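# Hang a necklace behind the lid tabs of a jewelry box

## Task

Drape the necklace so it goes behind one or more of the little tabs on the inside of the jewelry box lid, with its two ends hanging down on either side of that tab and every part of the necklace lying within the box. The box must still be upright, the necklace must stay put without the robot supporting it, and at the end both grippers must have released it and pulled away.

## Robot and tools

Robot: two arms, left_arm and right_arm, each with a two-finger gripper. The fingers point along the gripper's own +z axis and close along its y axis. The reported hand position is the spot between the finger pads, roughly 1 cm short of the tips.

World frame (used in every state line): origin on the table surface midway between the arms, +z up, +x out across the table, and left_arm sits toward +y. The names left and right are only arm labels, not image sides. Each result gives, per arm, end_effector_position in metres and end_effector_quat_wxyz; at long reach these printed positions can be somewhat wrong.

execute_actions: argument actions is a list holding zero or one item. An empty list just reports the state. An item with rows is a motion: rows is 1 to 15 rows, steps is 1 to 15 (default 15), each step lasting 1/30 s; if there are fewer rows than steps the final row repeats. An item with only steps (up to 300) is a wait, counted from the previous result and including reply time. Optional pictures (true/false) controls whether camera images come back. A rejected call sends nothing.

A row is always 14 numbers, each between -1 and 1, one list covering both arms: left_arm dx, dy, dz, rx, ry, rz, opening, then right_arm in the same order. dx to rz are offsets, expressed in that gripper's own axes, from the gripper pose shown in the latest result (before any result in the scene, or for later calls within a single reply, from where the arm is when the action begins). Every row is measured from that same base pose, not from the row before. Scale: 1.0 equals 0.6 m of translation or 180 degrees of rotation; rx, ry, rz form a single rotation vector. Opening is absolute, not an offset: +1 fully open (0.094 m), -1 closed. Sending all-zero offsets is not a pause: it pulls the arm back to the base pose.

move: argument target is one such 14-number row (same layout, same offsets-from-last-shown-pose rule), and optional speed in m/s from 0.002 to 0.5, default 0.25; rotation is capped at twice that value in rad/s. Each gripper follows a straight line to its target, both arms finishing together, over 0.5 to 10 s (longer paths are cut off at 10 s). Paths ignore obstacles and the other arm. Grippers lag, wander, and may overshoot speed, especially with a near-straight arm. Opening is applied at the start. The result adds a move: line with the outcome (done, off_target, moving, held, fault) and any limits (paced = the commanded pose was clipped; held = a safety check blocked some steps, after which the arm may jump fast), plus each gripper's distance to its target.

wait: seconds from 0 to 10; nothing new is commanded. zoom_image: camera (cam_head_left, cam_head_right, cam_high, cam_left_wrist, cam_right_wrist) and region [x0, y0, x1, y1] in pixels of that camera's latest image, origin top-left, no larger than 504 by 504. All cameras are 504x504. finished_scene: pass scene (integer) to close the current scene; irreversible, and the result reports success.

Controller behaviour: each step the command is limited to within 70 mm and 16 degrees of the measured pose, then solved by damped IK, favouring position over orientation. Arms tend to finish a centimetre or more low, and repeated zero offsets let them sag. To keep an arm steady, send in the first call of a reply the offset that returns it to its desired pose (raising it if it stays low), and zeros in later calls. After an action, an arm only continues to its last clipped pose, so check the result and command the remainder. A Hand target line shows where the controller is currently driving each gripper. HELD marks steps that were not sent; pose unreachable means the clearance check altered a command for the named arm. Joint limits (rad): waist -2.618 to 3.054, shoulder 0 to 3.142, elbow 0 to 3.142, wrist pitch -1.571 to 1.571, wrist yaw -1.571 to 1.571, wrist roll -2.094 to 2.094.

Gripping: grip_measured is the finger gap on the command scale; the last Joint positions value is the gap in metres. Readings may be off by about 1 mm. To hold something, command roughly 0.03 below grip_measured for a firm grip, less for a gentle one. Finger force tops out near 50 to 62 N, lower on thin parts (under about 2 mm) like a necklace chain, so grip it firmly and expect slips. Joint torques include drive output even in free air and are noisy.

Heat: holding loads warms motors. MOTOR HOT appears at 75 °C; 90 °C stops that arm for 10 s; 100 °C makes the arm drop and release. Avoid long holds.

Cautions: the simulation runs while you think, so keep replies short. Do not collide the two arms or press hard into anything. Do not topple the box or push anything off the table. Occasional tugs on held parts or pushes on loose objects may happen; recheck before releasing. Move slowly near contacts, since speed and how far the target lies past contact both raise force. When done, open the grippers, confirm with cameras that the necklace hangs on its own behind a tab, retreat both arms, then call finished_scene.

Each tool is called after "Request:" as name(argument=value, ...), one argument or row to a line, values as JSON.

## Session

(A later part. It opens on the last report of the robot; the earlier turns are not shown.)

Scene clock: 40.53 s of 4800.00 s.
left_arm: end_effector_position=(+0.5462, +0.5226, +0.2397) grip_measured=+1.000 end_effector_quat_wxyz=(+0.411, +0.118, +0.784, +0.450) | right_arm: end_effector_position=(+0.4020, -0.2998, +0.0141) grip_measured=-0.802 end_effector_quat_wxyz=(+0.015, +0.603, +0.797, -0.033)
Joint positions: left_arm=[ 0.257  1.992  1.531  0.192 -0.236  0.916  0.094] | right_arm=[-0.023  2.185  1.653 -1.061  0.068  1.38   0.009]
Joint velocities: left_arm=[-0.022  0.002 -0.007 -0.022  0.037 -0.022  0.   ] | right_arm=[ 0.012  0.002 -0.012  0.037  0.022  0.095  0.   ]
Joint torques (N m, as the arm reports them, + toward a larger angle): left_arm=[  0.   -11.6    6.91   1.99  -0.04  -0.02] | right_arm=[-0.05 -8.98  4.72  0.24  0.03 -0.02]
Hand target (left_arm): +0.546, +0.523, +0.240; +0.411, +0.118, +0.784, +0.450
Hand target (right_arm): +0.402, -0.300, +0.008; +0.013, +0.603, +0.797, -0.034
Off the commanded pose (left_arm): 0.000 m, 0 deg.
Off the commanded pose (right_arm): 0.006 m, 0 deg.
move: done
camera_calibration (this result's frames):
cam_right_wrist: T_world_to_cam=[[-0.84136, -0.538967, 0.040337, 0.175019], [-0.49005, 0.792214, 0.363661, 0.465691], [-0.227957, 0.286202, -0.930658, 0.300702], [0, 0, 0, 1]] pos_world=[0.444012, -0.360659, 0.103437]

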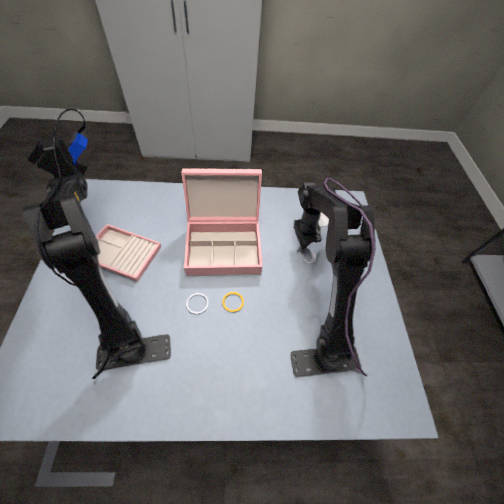

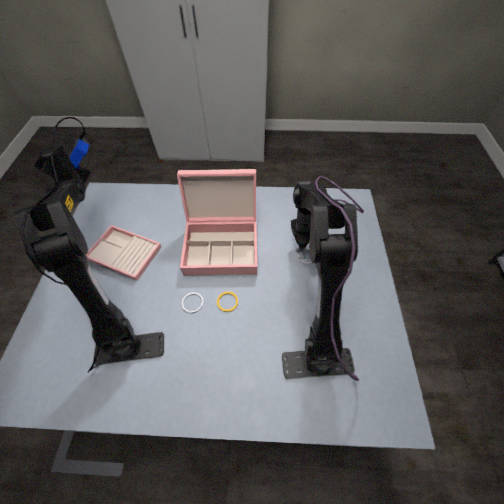

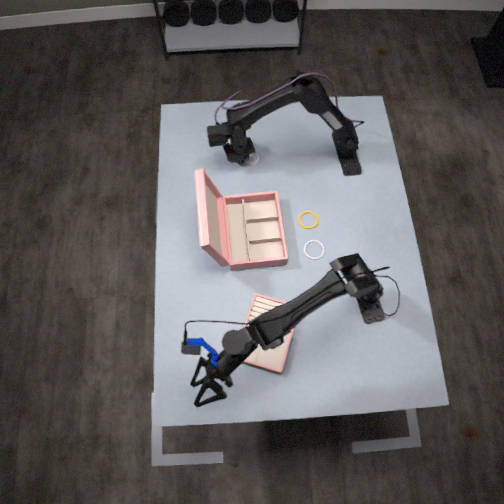

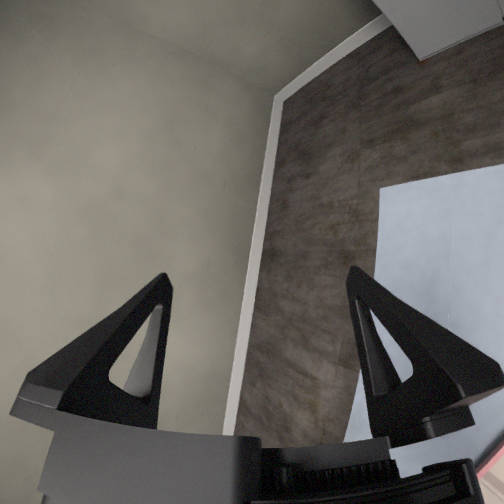

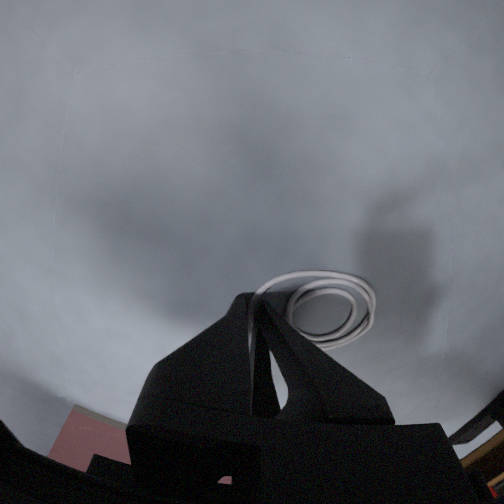

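Request:
move(
  target=[0,0,0,0,0,0,1,0,0.002,0.022,0,0,0,-0.8],
  speed=0.02,
)

Request:
execute_actions(
  actions=[
    {"rows":[[0,0,0,0,0,0,1,0,0,0.01,0,0,0,-1]]},
  ],
)

Scene clock: 42.97 s of 4800.00 s.
left_arm: end_effector_position=(+0.5462, +0.5226, +0.2397) grip_measured=+1.000 end_effector_quat_wxyz=(+0.411, +0.118, +0.784, +0.450) | right_arm: end_effector_position=(+0.4051, -0.2996, +0.0124) grip_measured=-0.802 end_effector_quat_wxyz=(+0.020, +0.603, +0.797, -0.028)
Joint positions: left_arm=[ 0.257  1.992  1.531  0.192 -0.236  0.916  0.094] | right_arm=[-0.023  2.185  1.648 -1.041  0.068  1.38   0.009]
Joint velocities: left_arm=[-0.007 -0.012  0.007 -0.007  0.066  0.022  0.   ] | right_arm=[ 0.007 -0.027 -0.002  0.051 -0.066 -0.022 -0.001]
Joint torques (N m, as the arm reports them, + toward a larger angle): left_arm=[  0.05 -11.59   6.9    2.    -0.03  -0.02] | right_arm=[-0.1  -8.27  4.34  0.34  0.02 -0.02]
Hand target (left_arm): +0.546, +0.523, +0.240; +0.411, +0.118, +0.784, +0.450
Hand target (right_arm): +0.403, -0.300, +0.001; +0.014, +0.603, +0.797, -0.033
Off the commanded pose (left_arm): 0.000 m, 0 deg.
Off the commanded pose (right_arm): 0.012 m, 1 deg.
move: off_target (right_arm)
camera_calibration (this result's frames):
cam_right_wrist: T_world_to_cam=[[-0.841829, -0.539007, 0.0281975, 0.178155], [-0.494986, 0.791797, 0.357835, 0.469575], [-0.215202, 0.287279, -0.933359, 0.294905], [0, 0, 0, 1]] pos_world=[0.445873, -0.360502, 0.102198]

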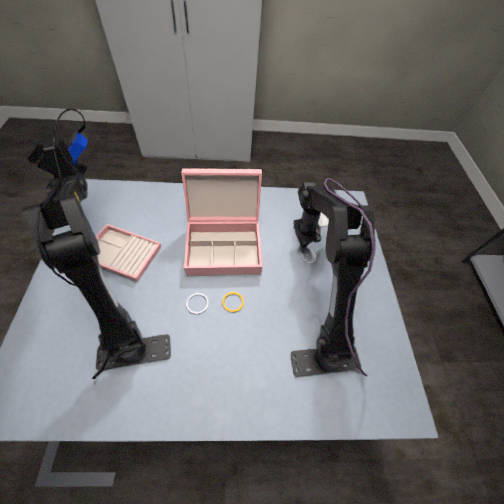

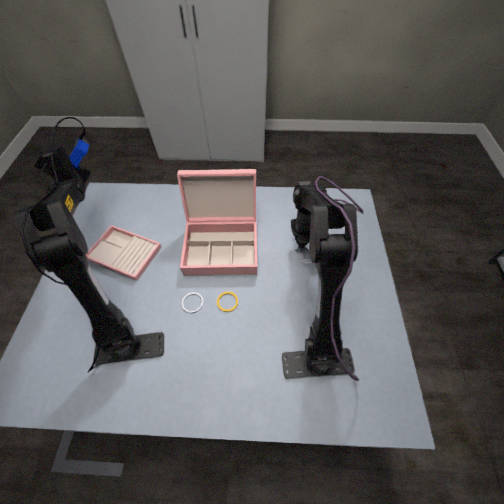

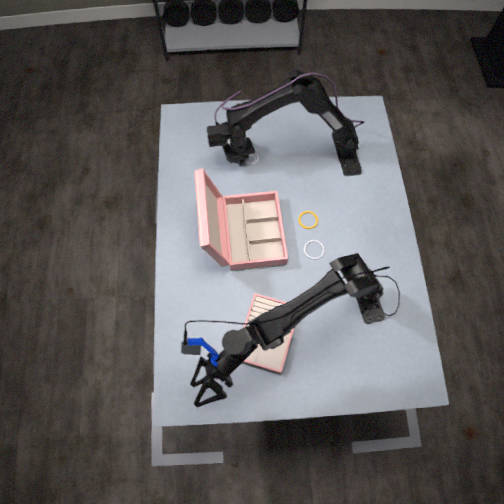

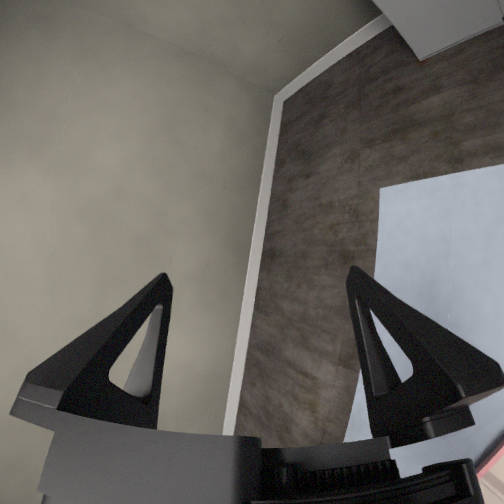

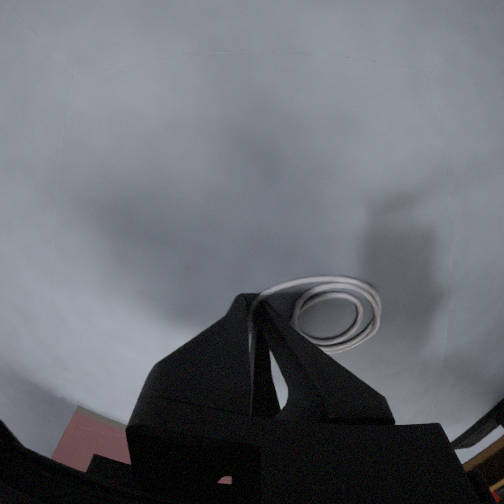

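Scene clock: 43.47 s of 4800.00 s.
left_arm: end_effector_position=(+0.5462, +0.5226, +0.2397) grip_measured=+1.000 end_effector_quat_wxyz=(+0.411, +0.118, +0.784, +0.450) | right_arm: end_effector_position=(+0.4063, -0.2995, +0.0124) grip_measured=-0.979 end_effector_quat_wxyz=(+0.022, +0.603, +0.797, -0.027)
Joint positions: left_arm=[ 0.257  1.992  1.531  0.192 -0.236  0.916  0.094] | right_arm=[-0.023  2.185  1.648 -1.036  0.068  1.38   0.001]
Joint velocities: left_arm=[-0.002 -0.002  0.002 -0.007  0.022  0.037  0.   ] | right_arm=[ 0.007 -0.002 -0.007 -0.022 -0.037  0.037 -0.   ]
Joint torques (N m, as the arm reports them, + toward a larger angle): left_arm=[  0.02 -11.59   6.88   1.99  -0.03  -0.01] | right_arm=[-0.07 -9.14  4.47  0.29  0.02 -0.01]
Hand target (left_arm): +0.546, +0.523, +0.240; +0.411, +0.118, +0.784, +0.450
Hand target (right_arm): +0.405, -0.300, +0.006; +0.020, +0.603, +0.797, -0.028
Off the commanded pose (left_arm): 0.000 m, 0 deg.
Off the commanded pose (right_arm): 0.006 m, 0 deg.
Steps of this call (steps 1 to 15: all 15 steps of this action). Readings (end_effector_position):
1: left_arm (+0.5462, +0.5226, +0.2397) | right_arm (+0.4053, -0.2996, +0.0124)
2: left_arm (+0.5462, +0.5226, +0.2397) | right_arm (+0.4060, -0.2995, +0.0124)
4: left_arm (+0.5462, +0.5226, +0.2397) | right_arm (+0.4062, -0.2995, +0.0124)
8: left_arm (+0.5462, +0.5226, +0.2397) | right_arm (+0.4063, -0.2995, +0.0124)
15: the state above
camera_calibration (this result's frames):
cam_right_wrist: T_world_to_cam=[[-0.841958, -0.539018, 0.0238124, 0.179346], [-0.496749, 0.791648, 0.355715, 0.470801], [-0.210588, 0.287668, -0.934291, 0.293385], [0, 0, 0, 1]] pos_world=[0.446656, -0.360436, 0.102365]

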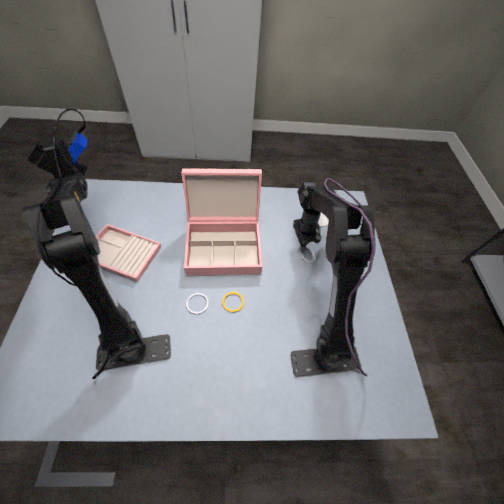

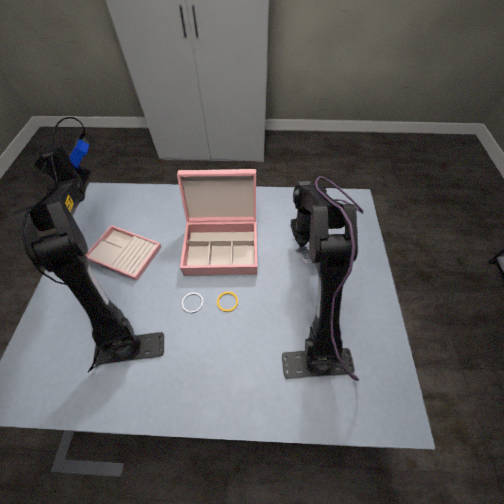

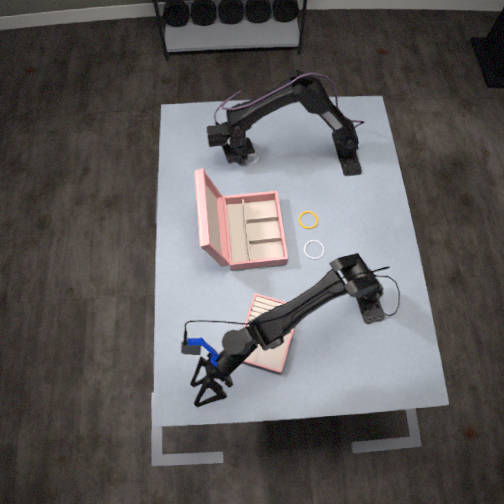

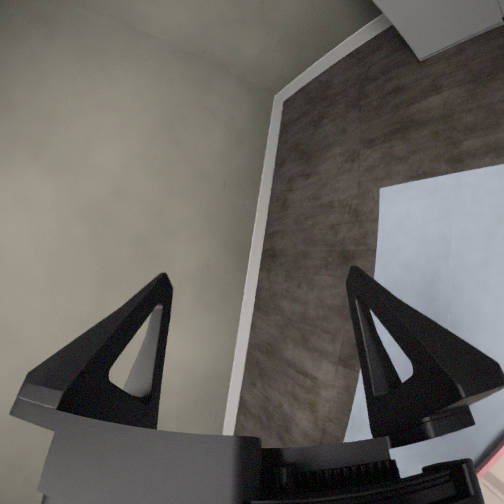

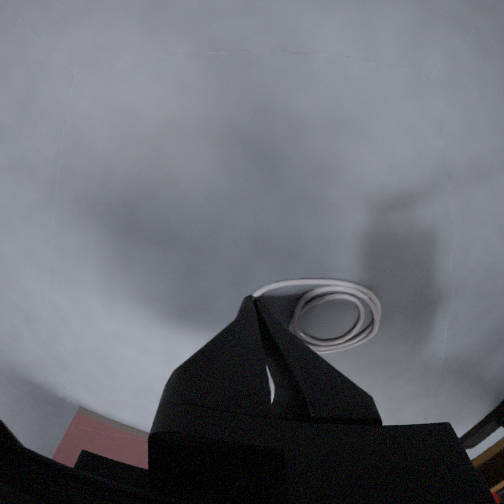

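Request:
move(
  target=[0,0,0,0,0,0,1,0,0,-0.46,-0.33,0,0,-1],
  speed=0.1,
)

Scene clock: 50.40 s of 4800.00 s.
left_arm: end_effector_position=(+0.5462, +0.5226, +0.2397) grip_measured=+1.000 end_effector_quat_wxyz=(+0.411, +0.118, +0.784, +0.450) | right_arm: end_effector_position=(+0.4079, -0.2810, +0.2782) grip_measured=-0.979 end_effector_quat_wxyz=(+0.306, +0.521, +0.713, +0.356)
Joint positions: left_arm=[ 0.257  1.992  1.531  0.192 -0.236  0.916  0.094] | right_arm=[-0.08   1.353  1.277 -0.527 -0.167  1.379  0.001]
Joint velocities: left_arm=[ 0.017 -0.002 -0.002  0.022 -0.139  0.037  0.   ] | right_arm=[-0.007 -0.007 -0.007 -0.051 -0.081 -0.007 -0.   ]
Joint torques (N m, as the arm reports them, + toward a larger angle): left_arm=[  0.   -11.59   6.88   2.    -0.04   0.  ] | right_arm=[-0.98 -6.55  6.12  1.51 -0.18  0.01]
Hand target (left_arm): +0.546, +0.523, +0.240; +0.411, +0.118, +0.784, +0.450
Hand target (right_arm): +0.406, -0.284, +0.291; +0.319, +0.517, +0.702, +0.371
Off the commanded pose (left_arm): 0.000 m, 0 deg.
Off the commanded pose (right_arm): 0.010 m, 3 deg.
move: off_target (right_arm)
camera_calibration (this result's frames):
cam_right_wrist: T_world_to_cam=[[-0.414992, -0.470826, -0.778527, 0.252562], [-0.707157, 0.705314, -0.0496012, 0.536747], [0.57246, 0.529957, -0.625648, 0.199595], [0, 0, 0, 1]] pos_world=[0.370116, -0.365439, 0.348126]

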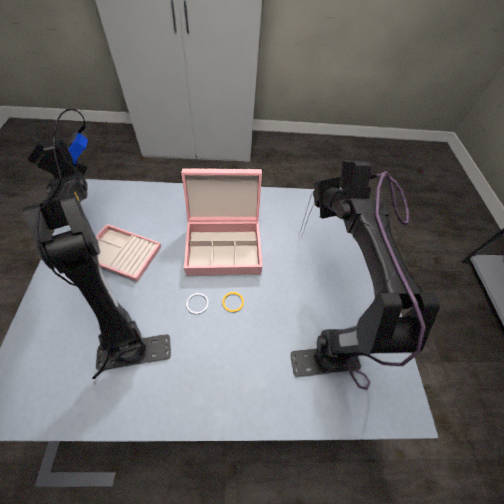

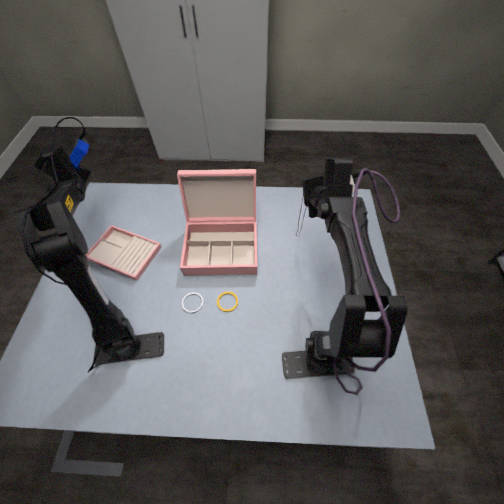

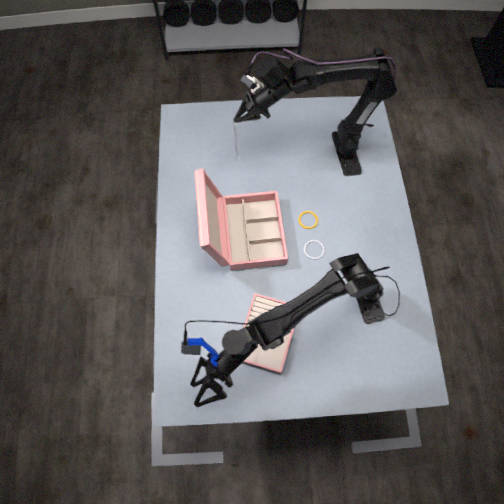

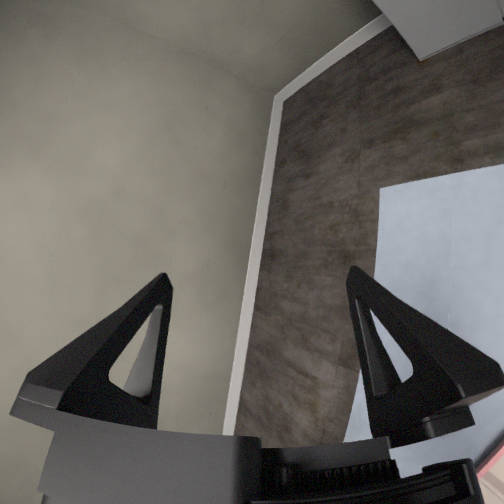

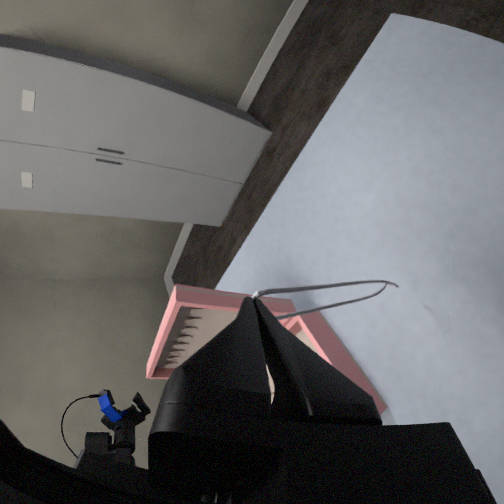

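Request:
move(
  target=[0,0,0,0,0,0,1,0.307,0.08,0.03,-0.133,0,0,-1],
  speed=0.1,
)

Scene clock: 61.10 s of 4800.00 s.
left_arm: end_effector_position=(+0.5462, +0.5226, +0.2397) grip_measured=+1.000 end_effector_quat_wxyz=(+0.411, +0.118, +0.784, +0.450) | right_arm: end_effector_position=(+0.3961, -0.0912, +0.2994) grip_measured=-0.979 end_effector_quat_wxyz=(+0.403, +0.448, +0.624, +0.497)
Joint positions: left_arm=[ 0.257  1.992  1.531  0.192 -0.236  0.916  0.094] | right_arm=[0.563 1.413 1.038 0.178 0.396 1.589 0.001]
Joint velocities: left_arm=[ 0.002 -0.017  0.012  0.139 -0.007  0.007  0.   ] | right_arm=[-0.002 -0.007  0.002 -0.022  0.037  0.051  0.   ]
Joint torques (N m, as the arm reports them, + toward a larger angle): left_arm=[  0.   -11.62   6.88   1.99  -0.04  -0.01] | right_arm=[ 0.76 -4.42  6.39  1.66  0.21 -0.02]
Hand target (left_arm): +0.546, +0.523, +0.240; +0.411, +0.118, +0.784, +0.450
Hand target (right_arm): +0.396, -0.089, +0.298; +0.407, +0.448, +0.621, +0.498
Off the commanded pose (left_arm): 0.000 m, 0 deg.
Off the commanded pose (right_arm): 0.004 m, 1 deg.
move: done
camera_calibration (this result's frames):
cam_right_wrist: T_world_to_cam=[[-0.0619042, -0.375751, -0.924651, 0.266021], [-0.670357, 0.702018, -0.2404, 0.437784], [0.739452, 0.604964, -0.295346, -0.0391608], [0, 0, 0, 1]] pos_world=[0.338897, -0.183683, 0.339654]

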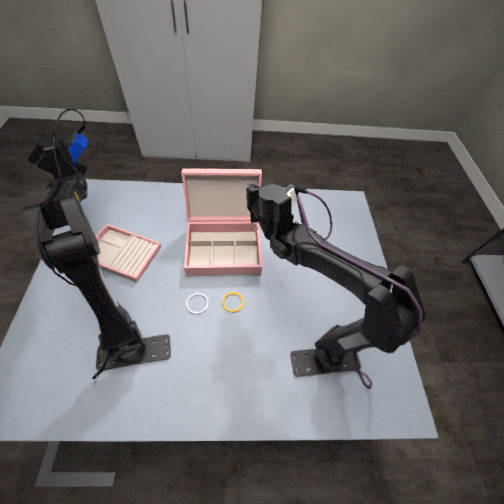

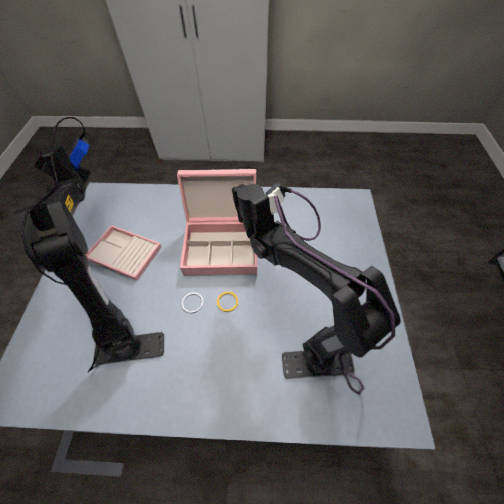

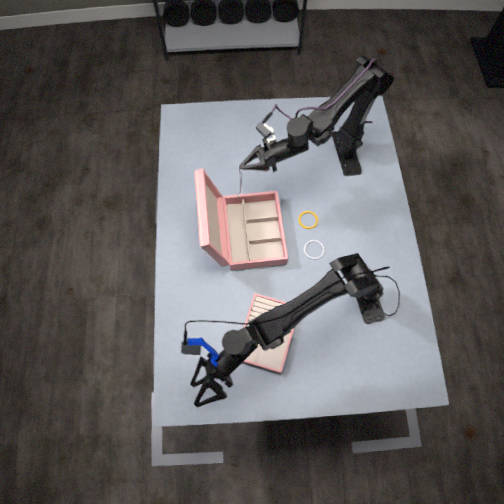

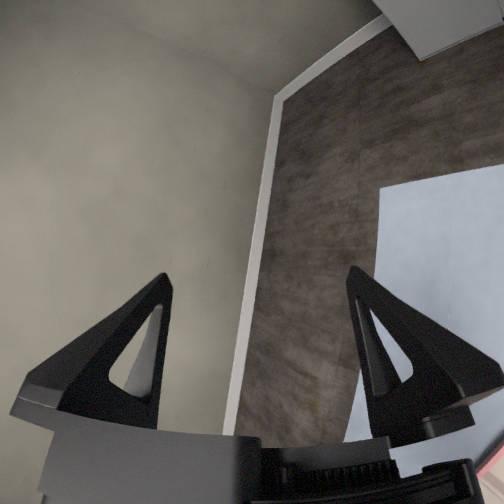

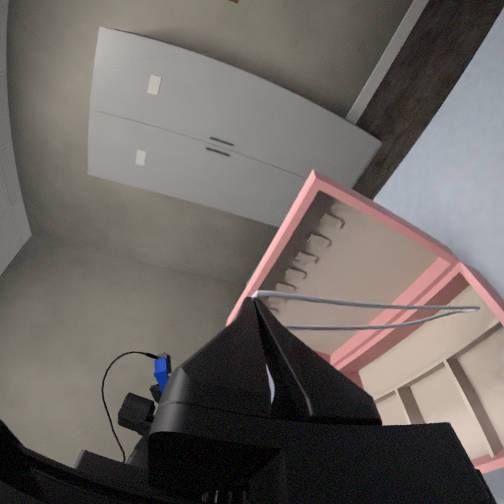

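Request:
move(
  target=[0,0,0,0,0,0,1,0,-0.1,0.05,0,0,0,-1],
  speed=0.06,
)

Request:
zoom_image(
  camera="cam_right_wrist",
  region=[170, 140, 370, 340],
)

Scene clock: 64.90 s of 4800.00 s.
left_arm: end_effector_position=(+0.5462, +0.5226, +0.2397) grip_measured=+1.000 end_effector_quat_wxyz=(+0.411, +0.118, +0.784, +0.450) | right_arm: end_effector_position=(+0.4119, -0.0866, +0.2346) grip_measured=-0.979 end_effector_quat_wxyz=(+0.400, +0.450, +0.627, +0.494)
Joint positions: left_arm=[ 0.257  1.992  1.531  0.192 -0.236  0.916  0.094] | right_arm=[0.542 1.542 0.896 0.438 0.374 1.589 0.001]
Joint velocities: left_arm=[ 0.007  0.012 -0.007 -0.037 -0.007 -0.037  0.   ] | right_arm=[ 0.012  0.022  0.012  0.007 -0.051  0.022 -0.   ]
Joint torques (N m, as the arm reports them, + toward a larger angle): left_arm=[  0.01 -11.57   6.89   2.    -0.04  -0.02] | right_arm=[-0.96 -5.29  6.21  1.63 -0.07 -0.06]
Hand target (left_arm): +0.546, +0.523, +0.240; +0.411, +0.118, +0.784, +0.450
Hand target (right_arm): +0.415, -0.089, +0.234; +0.403, +0.448, +0.624, +0.497
Off the commanded pose (left_arm): 0.000 m, 0 deg.
Off the commanded pose (right_arm): 0.004 m, 1 deg.
move: done
camera_calibration (this result's frames):
cam_right_wrist: T_world_to_cam=[[-0.0710208, -0.377925, -0.923108, 0.212001], [-0.673556, 0.700759, -0.235073, 0.429558], [0.735716, 0.60507, -0.304322, -0.0690949], [0, 0, 0, 1]] pos_world=[0.355222, -0.179089, 0.275651]

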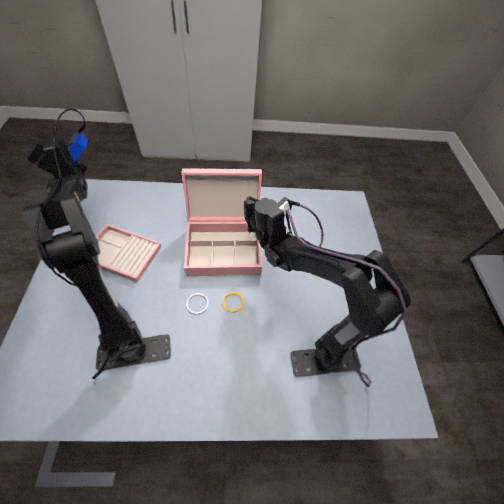

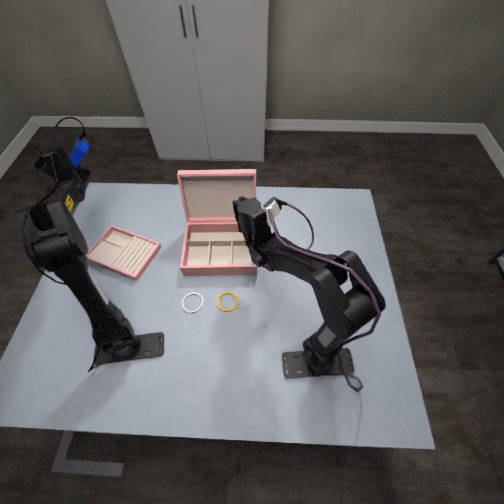

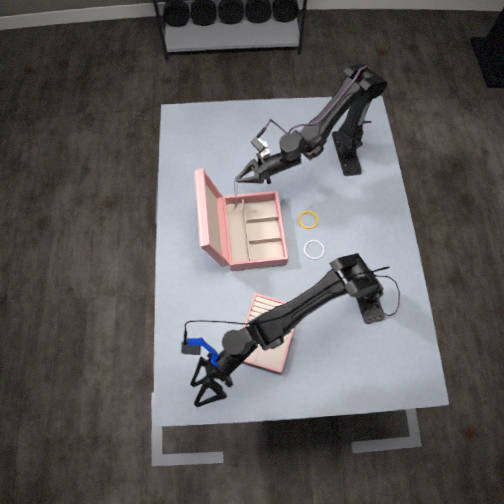

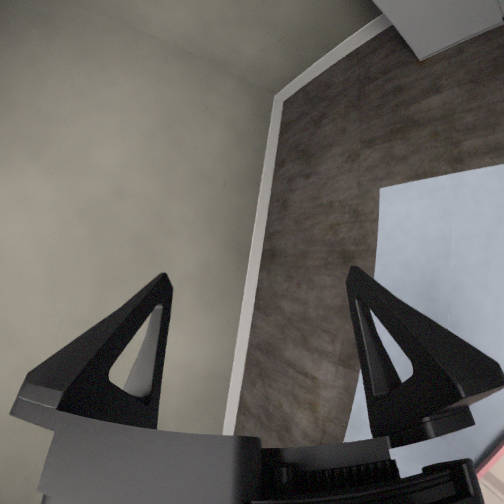

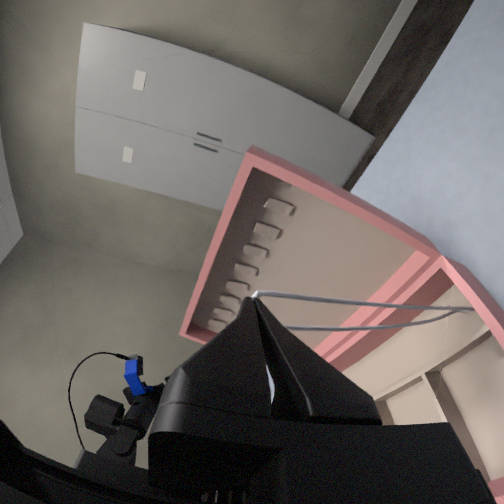

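Region (170, 140, 370, 340) of cam_right_wrist's 504x504 image, scaled by 2.520, with more detail than that image has.

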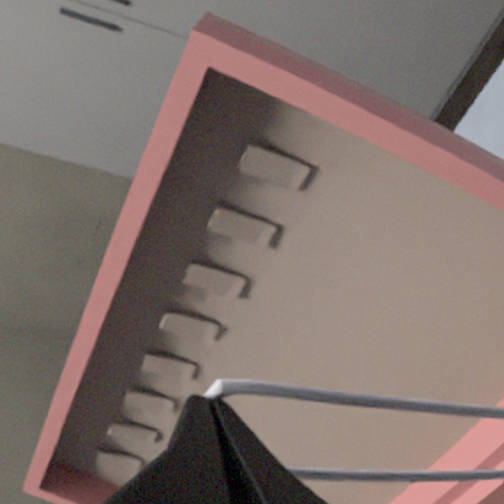

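Request:
move(
  target=[0,0,0,0,0,0,1,-0.023,0.02,0.11,0,0,0,-1],
  speed=0.05,
)

Request:
zoom_image(
  camera="cam_right_wrist",
  region=[170, 160, 370, 360],
)

Scene clock: 71.80 s of 4800.00 s.
left_arm: end_effector_position=(+0.5462, +0.5226, +0.2397) grip_measured=+1.000 end_effector_quat_wxyz=(+0.411, +0.118, +0.784, +0.450) | right_arm: end_effector_position=(+0.4735, -0.0810, +0.2246) grip_measured=-0.979 end_effector_quat_wxyz=(+0.395, +0.456, +0.628, +0.491)
Joint positions: left_arm=[ 0.257  1.992  1.531  0.192 -0.236  0.916  0.094] | right_arm=[0.453 1.754 1.098 0.441 0.288 1.583 0.001]
Joint velocities: left_arm=[-0.007  0.007 -0.022 -0.007 -0.022  0.022  0.   ] | right_arm=[ 0.002 -0.007 -0.012  0.051  0.007 -0.037 -0.001]
Joint torques (N m, as the arm reports them, + toward a larger angle): left_arm=[  0.02 -11.59   6.9    1.99  -0.03  -0.02] | right_arm=[-0.91 -6.99  8.83  1.4  -0.05 -0.13]
Hand target (left_arm): +0.546, +0.523, +0.240; +0.411, +0.118, +0.784, +0.450
Hand target (right_arm): +0.480, -0.081, +0.234; +0.400, +0.450, +0.627, +0.495
Off the commanded pose (left_arm): 0.000 m, 0 deg.
Off the commanded pose (right_arm): 0.012 m, 1 deg.
move: off_target (right_arm)
camera_calibration (this result's frames):
cam_right_wrist: T_world_to_cam=[[-0.0871903, -0.373556, -0.923501, 0.217424], [-0.674512, 0.70434, -0.221223, 0.462426], [0.733097, 0.603624, -0.31338, -0.117729], [0, 0, 0, 1]] pos_world=[0.417176, -0.173421, 0.266197]

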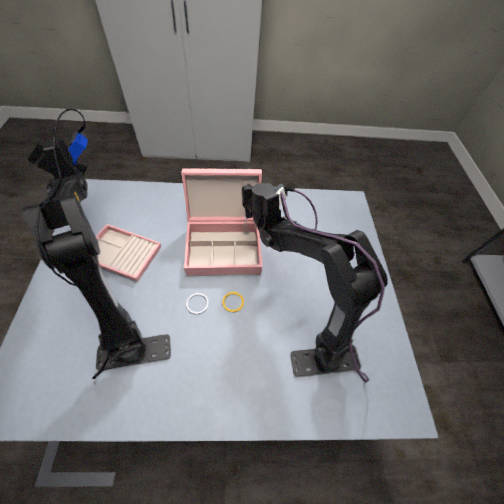

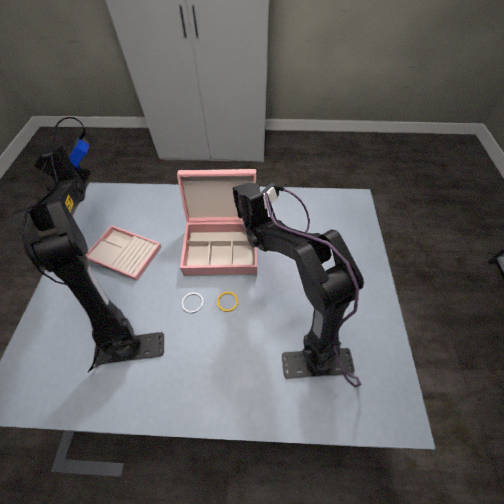

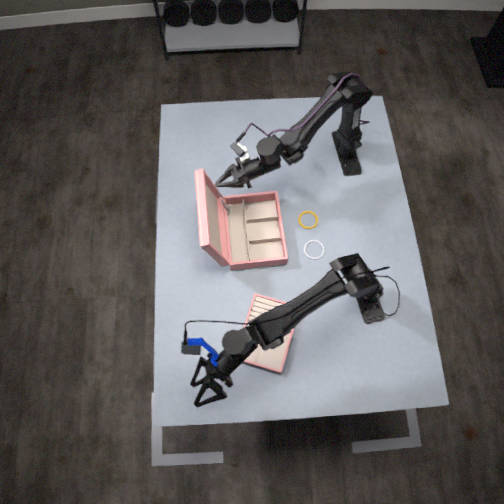

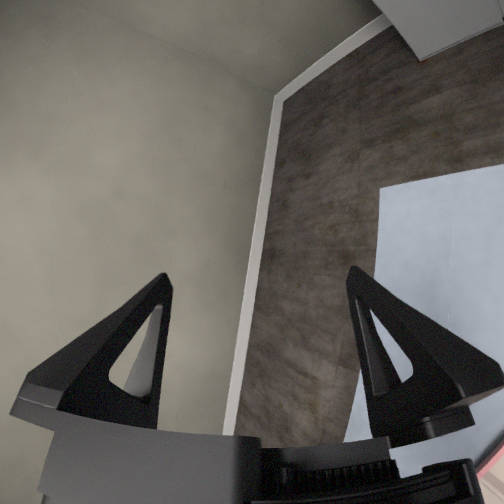

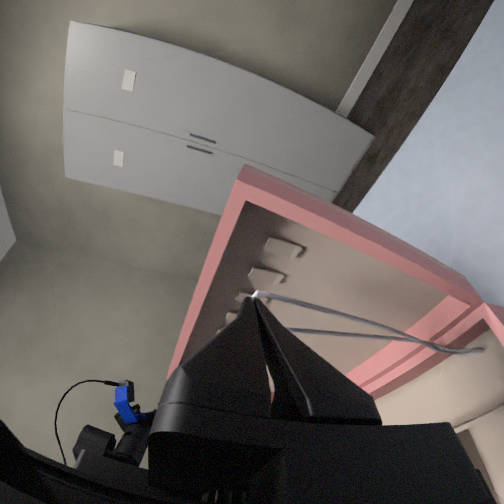

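Region (170, 160, 370, 360) of cam_right_wrist's 504x504 image, scaled by 2.520, with more detail than that image has.

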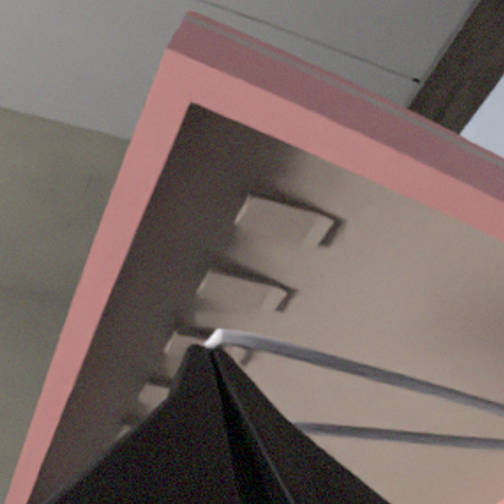

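Request:
move(
  target=[0,0,0,0,0,0,1,-0.018,0.03,0.011,-0.08,0,0,-1],
  speed=0.03,
)

Request:
zoom_image(
  camera="cam_right_wrist",
  region=[170, 180, 370, 380],
)

Scene clock: 79.80 s of 4800.00 s.
left_arm: end_effector_position=(+0.5462, +0.5226, +0.2397) grip_measured=+1.000 end_effector_quat_wxyz=(+0.411, +0.118, +0.784, +0.450) | right_arm: end_effector_position=(+0.4843, -0.0841, +0.2417) grip_measured=-0.979 end_effector_quat_wxyz=(+0.442, +0.411, +0.562, +0.566)
Joint positions: left_arm=[ 0.257  1.992  1.531  0.192 -0.236  0.916  0.094] | right_arm=[0.429 1.84  1.016 0.857 0.26  1.53  0.001]
Joint velocities: left_arm=[ 0.007  0.012  0.002  0.051  0.037 -0.037  0.   ] | right_arm=[-0.017  0.002  0.002  0.037  0.022 -0.037  0.001]
Joint torques (N m, as the arm reports them, + toward a larger angle): left_arm=[  0.05 -11.59   6.87   2.01  -0.05  -0.01] | right_arm=[-0.99 -7.23  5.56  1.64 -0.16 -0.12]
Hand target (left_arm): +0.546, +0.523, +0.240; +0.411, +0.118, +0.784, +0.450
Hand target (right_arm): +0.486, -0.088, +0.241; +0.448, +0.404, +0.562, +0.566
Off the commanded pose (left_arm): 0.000 m, 0 deg.
Off the commanded pose (right_arm): 0.004 m, 1 deg.
move: done
camera_calibration (this result's frames):
cam_right_wrist: T_world_to_cam=[[0.126702, -0.298209, -0.946054, 0.141151], [-0.620688, 0.72012, -0.310118, 0.472448], [0.773753, 0.626497, -0.093854, -0.189242], [0, 0, 0, 1]] pos_world=[0.421785, -0.179568, 0.26229]

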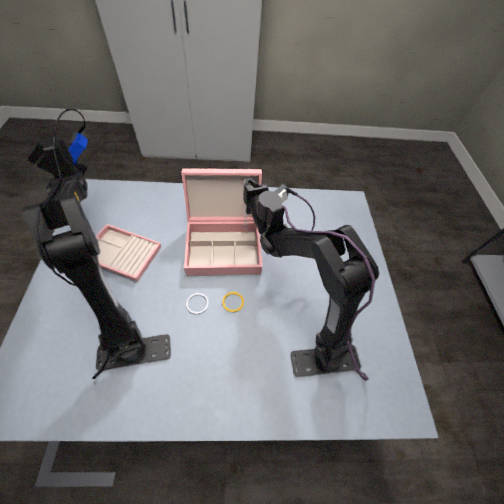

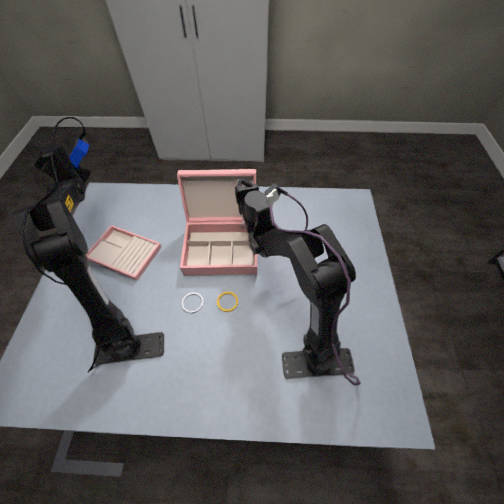

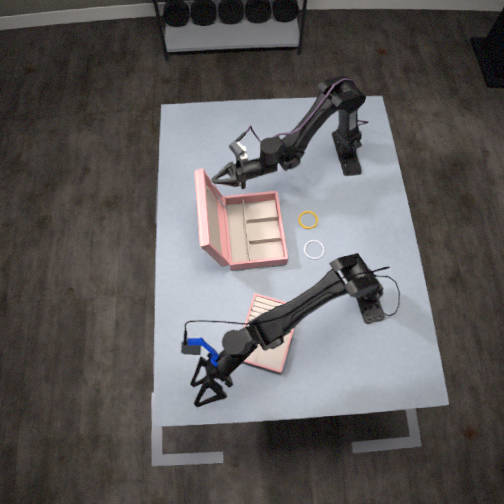

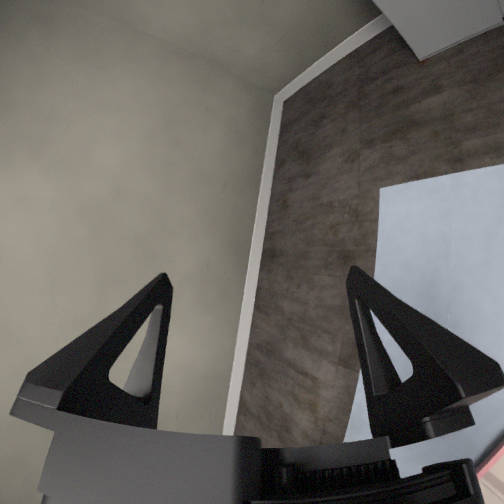

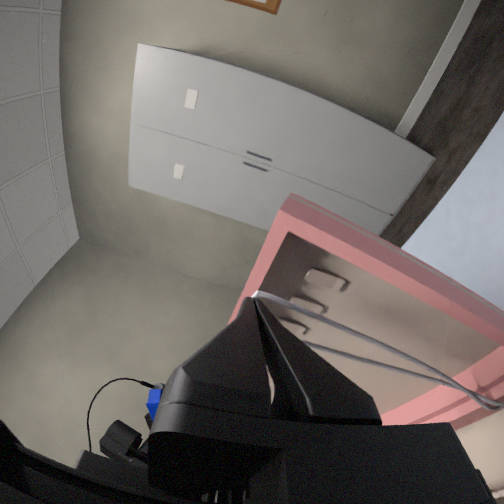

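Region (170, 180, 370, 380) of cam_right_wrist's 504x504 image, scaled by 2.520, with more detail than that image has.

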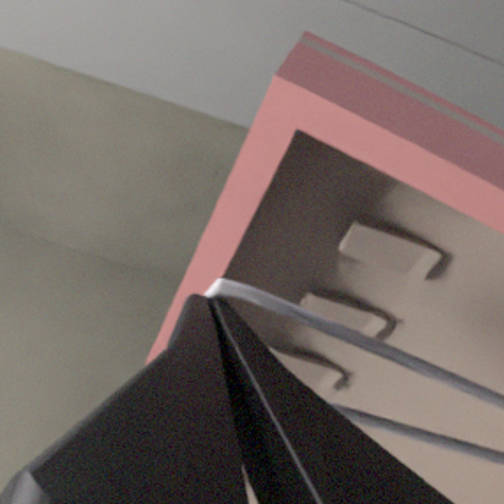

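Too high; lower 1 cm.

Request:
move(
  target=[0,0,0,0,0,0,1,-0.008,-0.018,0,0,0,0,-1],
  speed=0.02,
)

Request:
zoom_image(
  camera="cam_right_wrist",
  region=[170, 180, 370, 380],
)

Scene clock: 82.13 s of 4800.00 s.
left_arm: end_effector_position=(+0.5462, +0.5226, +0.2397) grip_measured=+1.000 end_effector_quat_wxyz=(+0.411, +0.118, +0.784, +0.450) | right_arm: end_effector_position=(+0.4838, -0.0841, +0.2308) grip_measured=-0.979 end_effector_quat_wxyz=(+0.440, +0.412, +0.567, +0.562)
Joint positions: left_arm=[ 0.257  1.992  1.531  0.192 -0.236  0.916  0.094] | right_arm=[0.429 1.856 0.999 0.877 0.258 1.529 0.001]
Joint velocities: left_arm=[-0.007 -0.017 -0.002 -0.007 -0.051 -0.051  0.   ] | right_arm=[ 0.017 -0.027  0.007  0.007 -0.007  0.007 -0.   ]
Joint torques (N m, as the arm reports them, + toward a larger angle): left_arm=[ -0.01 -11.58   6.9    1.99  -0.03  -0.02] | right_arm=[-1.17 -7.46  5.62  1.66 -0.15  0.  ]
Hand target (left_arm): +0.546, +0.523, +0.240; +0.411, +0.118, +0.784, +0.450
Hand target (right_arm): +0.486, -0.089, +0.231; +0.442, +0.411, +0.562, +0.566
Off the commanded pose (left_arm): 0.000 m, 0 deg.
Off the commanded pose (right_arm): 0.005 m, 1 deg.
move: done
camera_calibration (this result's frames):
cam_right_wrist: T_world_to_cam=[[0.11704, -0.304482, -0.9453, 0.134924], [-0.625086, 0.717065, -0.30836, 0.470227], [0.771731, 0.626984, -0.106402, -0.185938], [0, 0, 0, 1]] pos_world=[0.421635, -0.179521, 0.252759]

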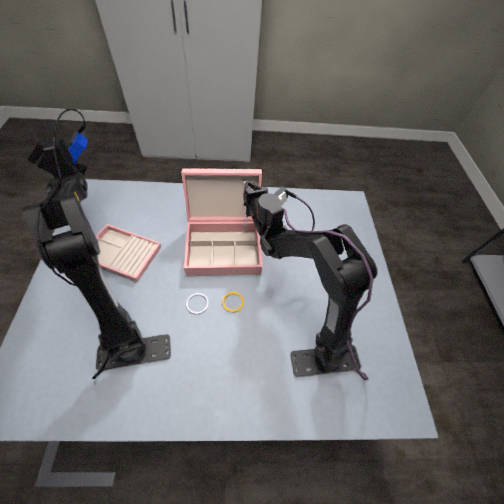

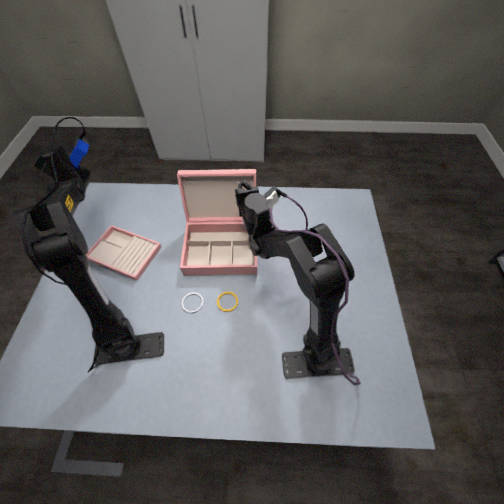

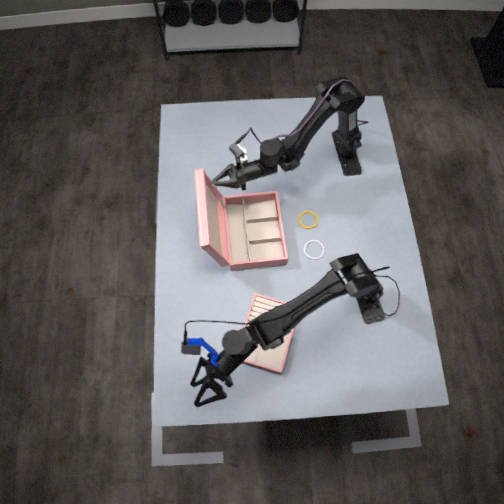

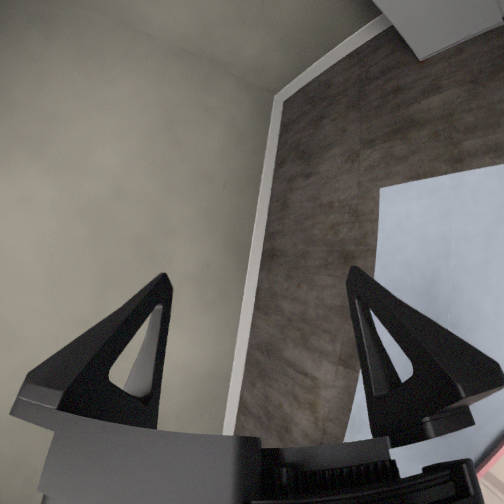

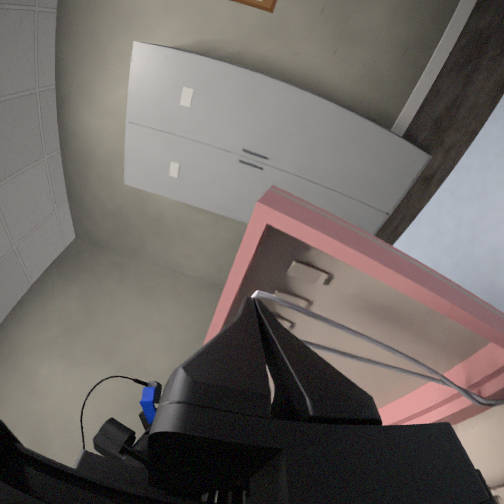

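Region (170, 180, 370, 380) of cam_right_wrist's 504x504 image, scaled by 2.520, with more detail than that image has.

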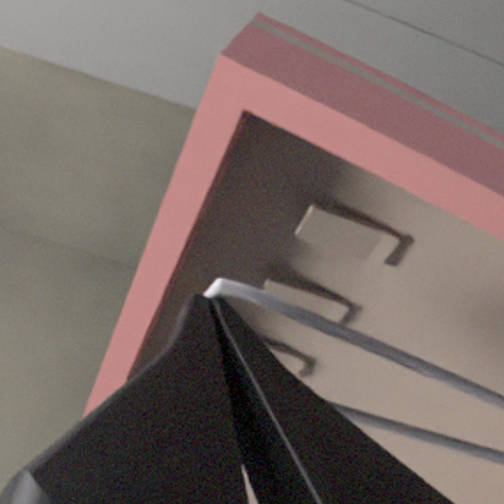

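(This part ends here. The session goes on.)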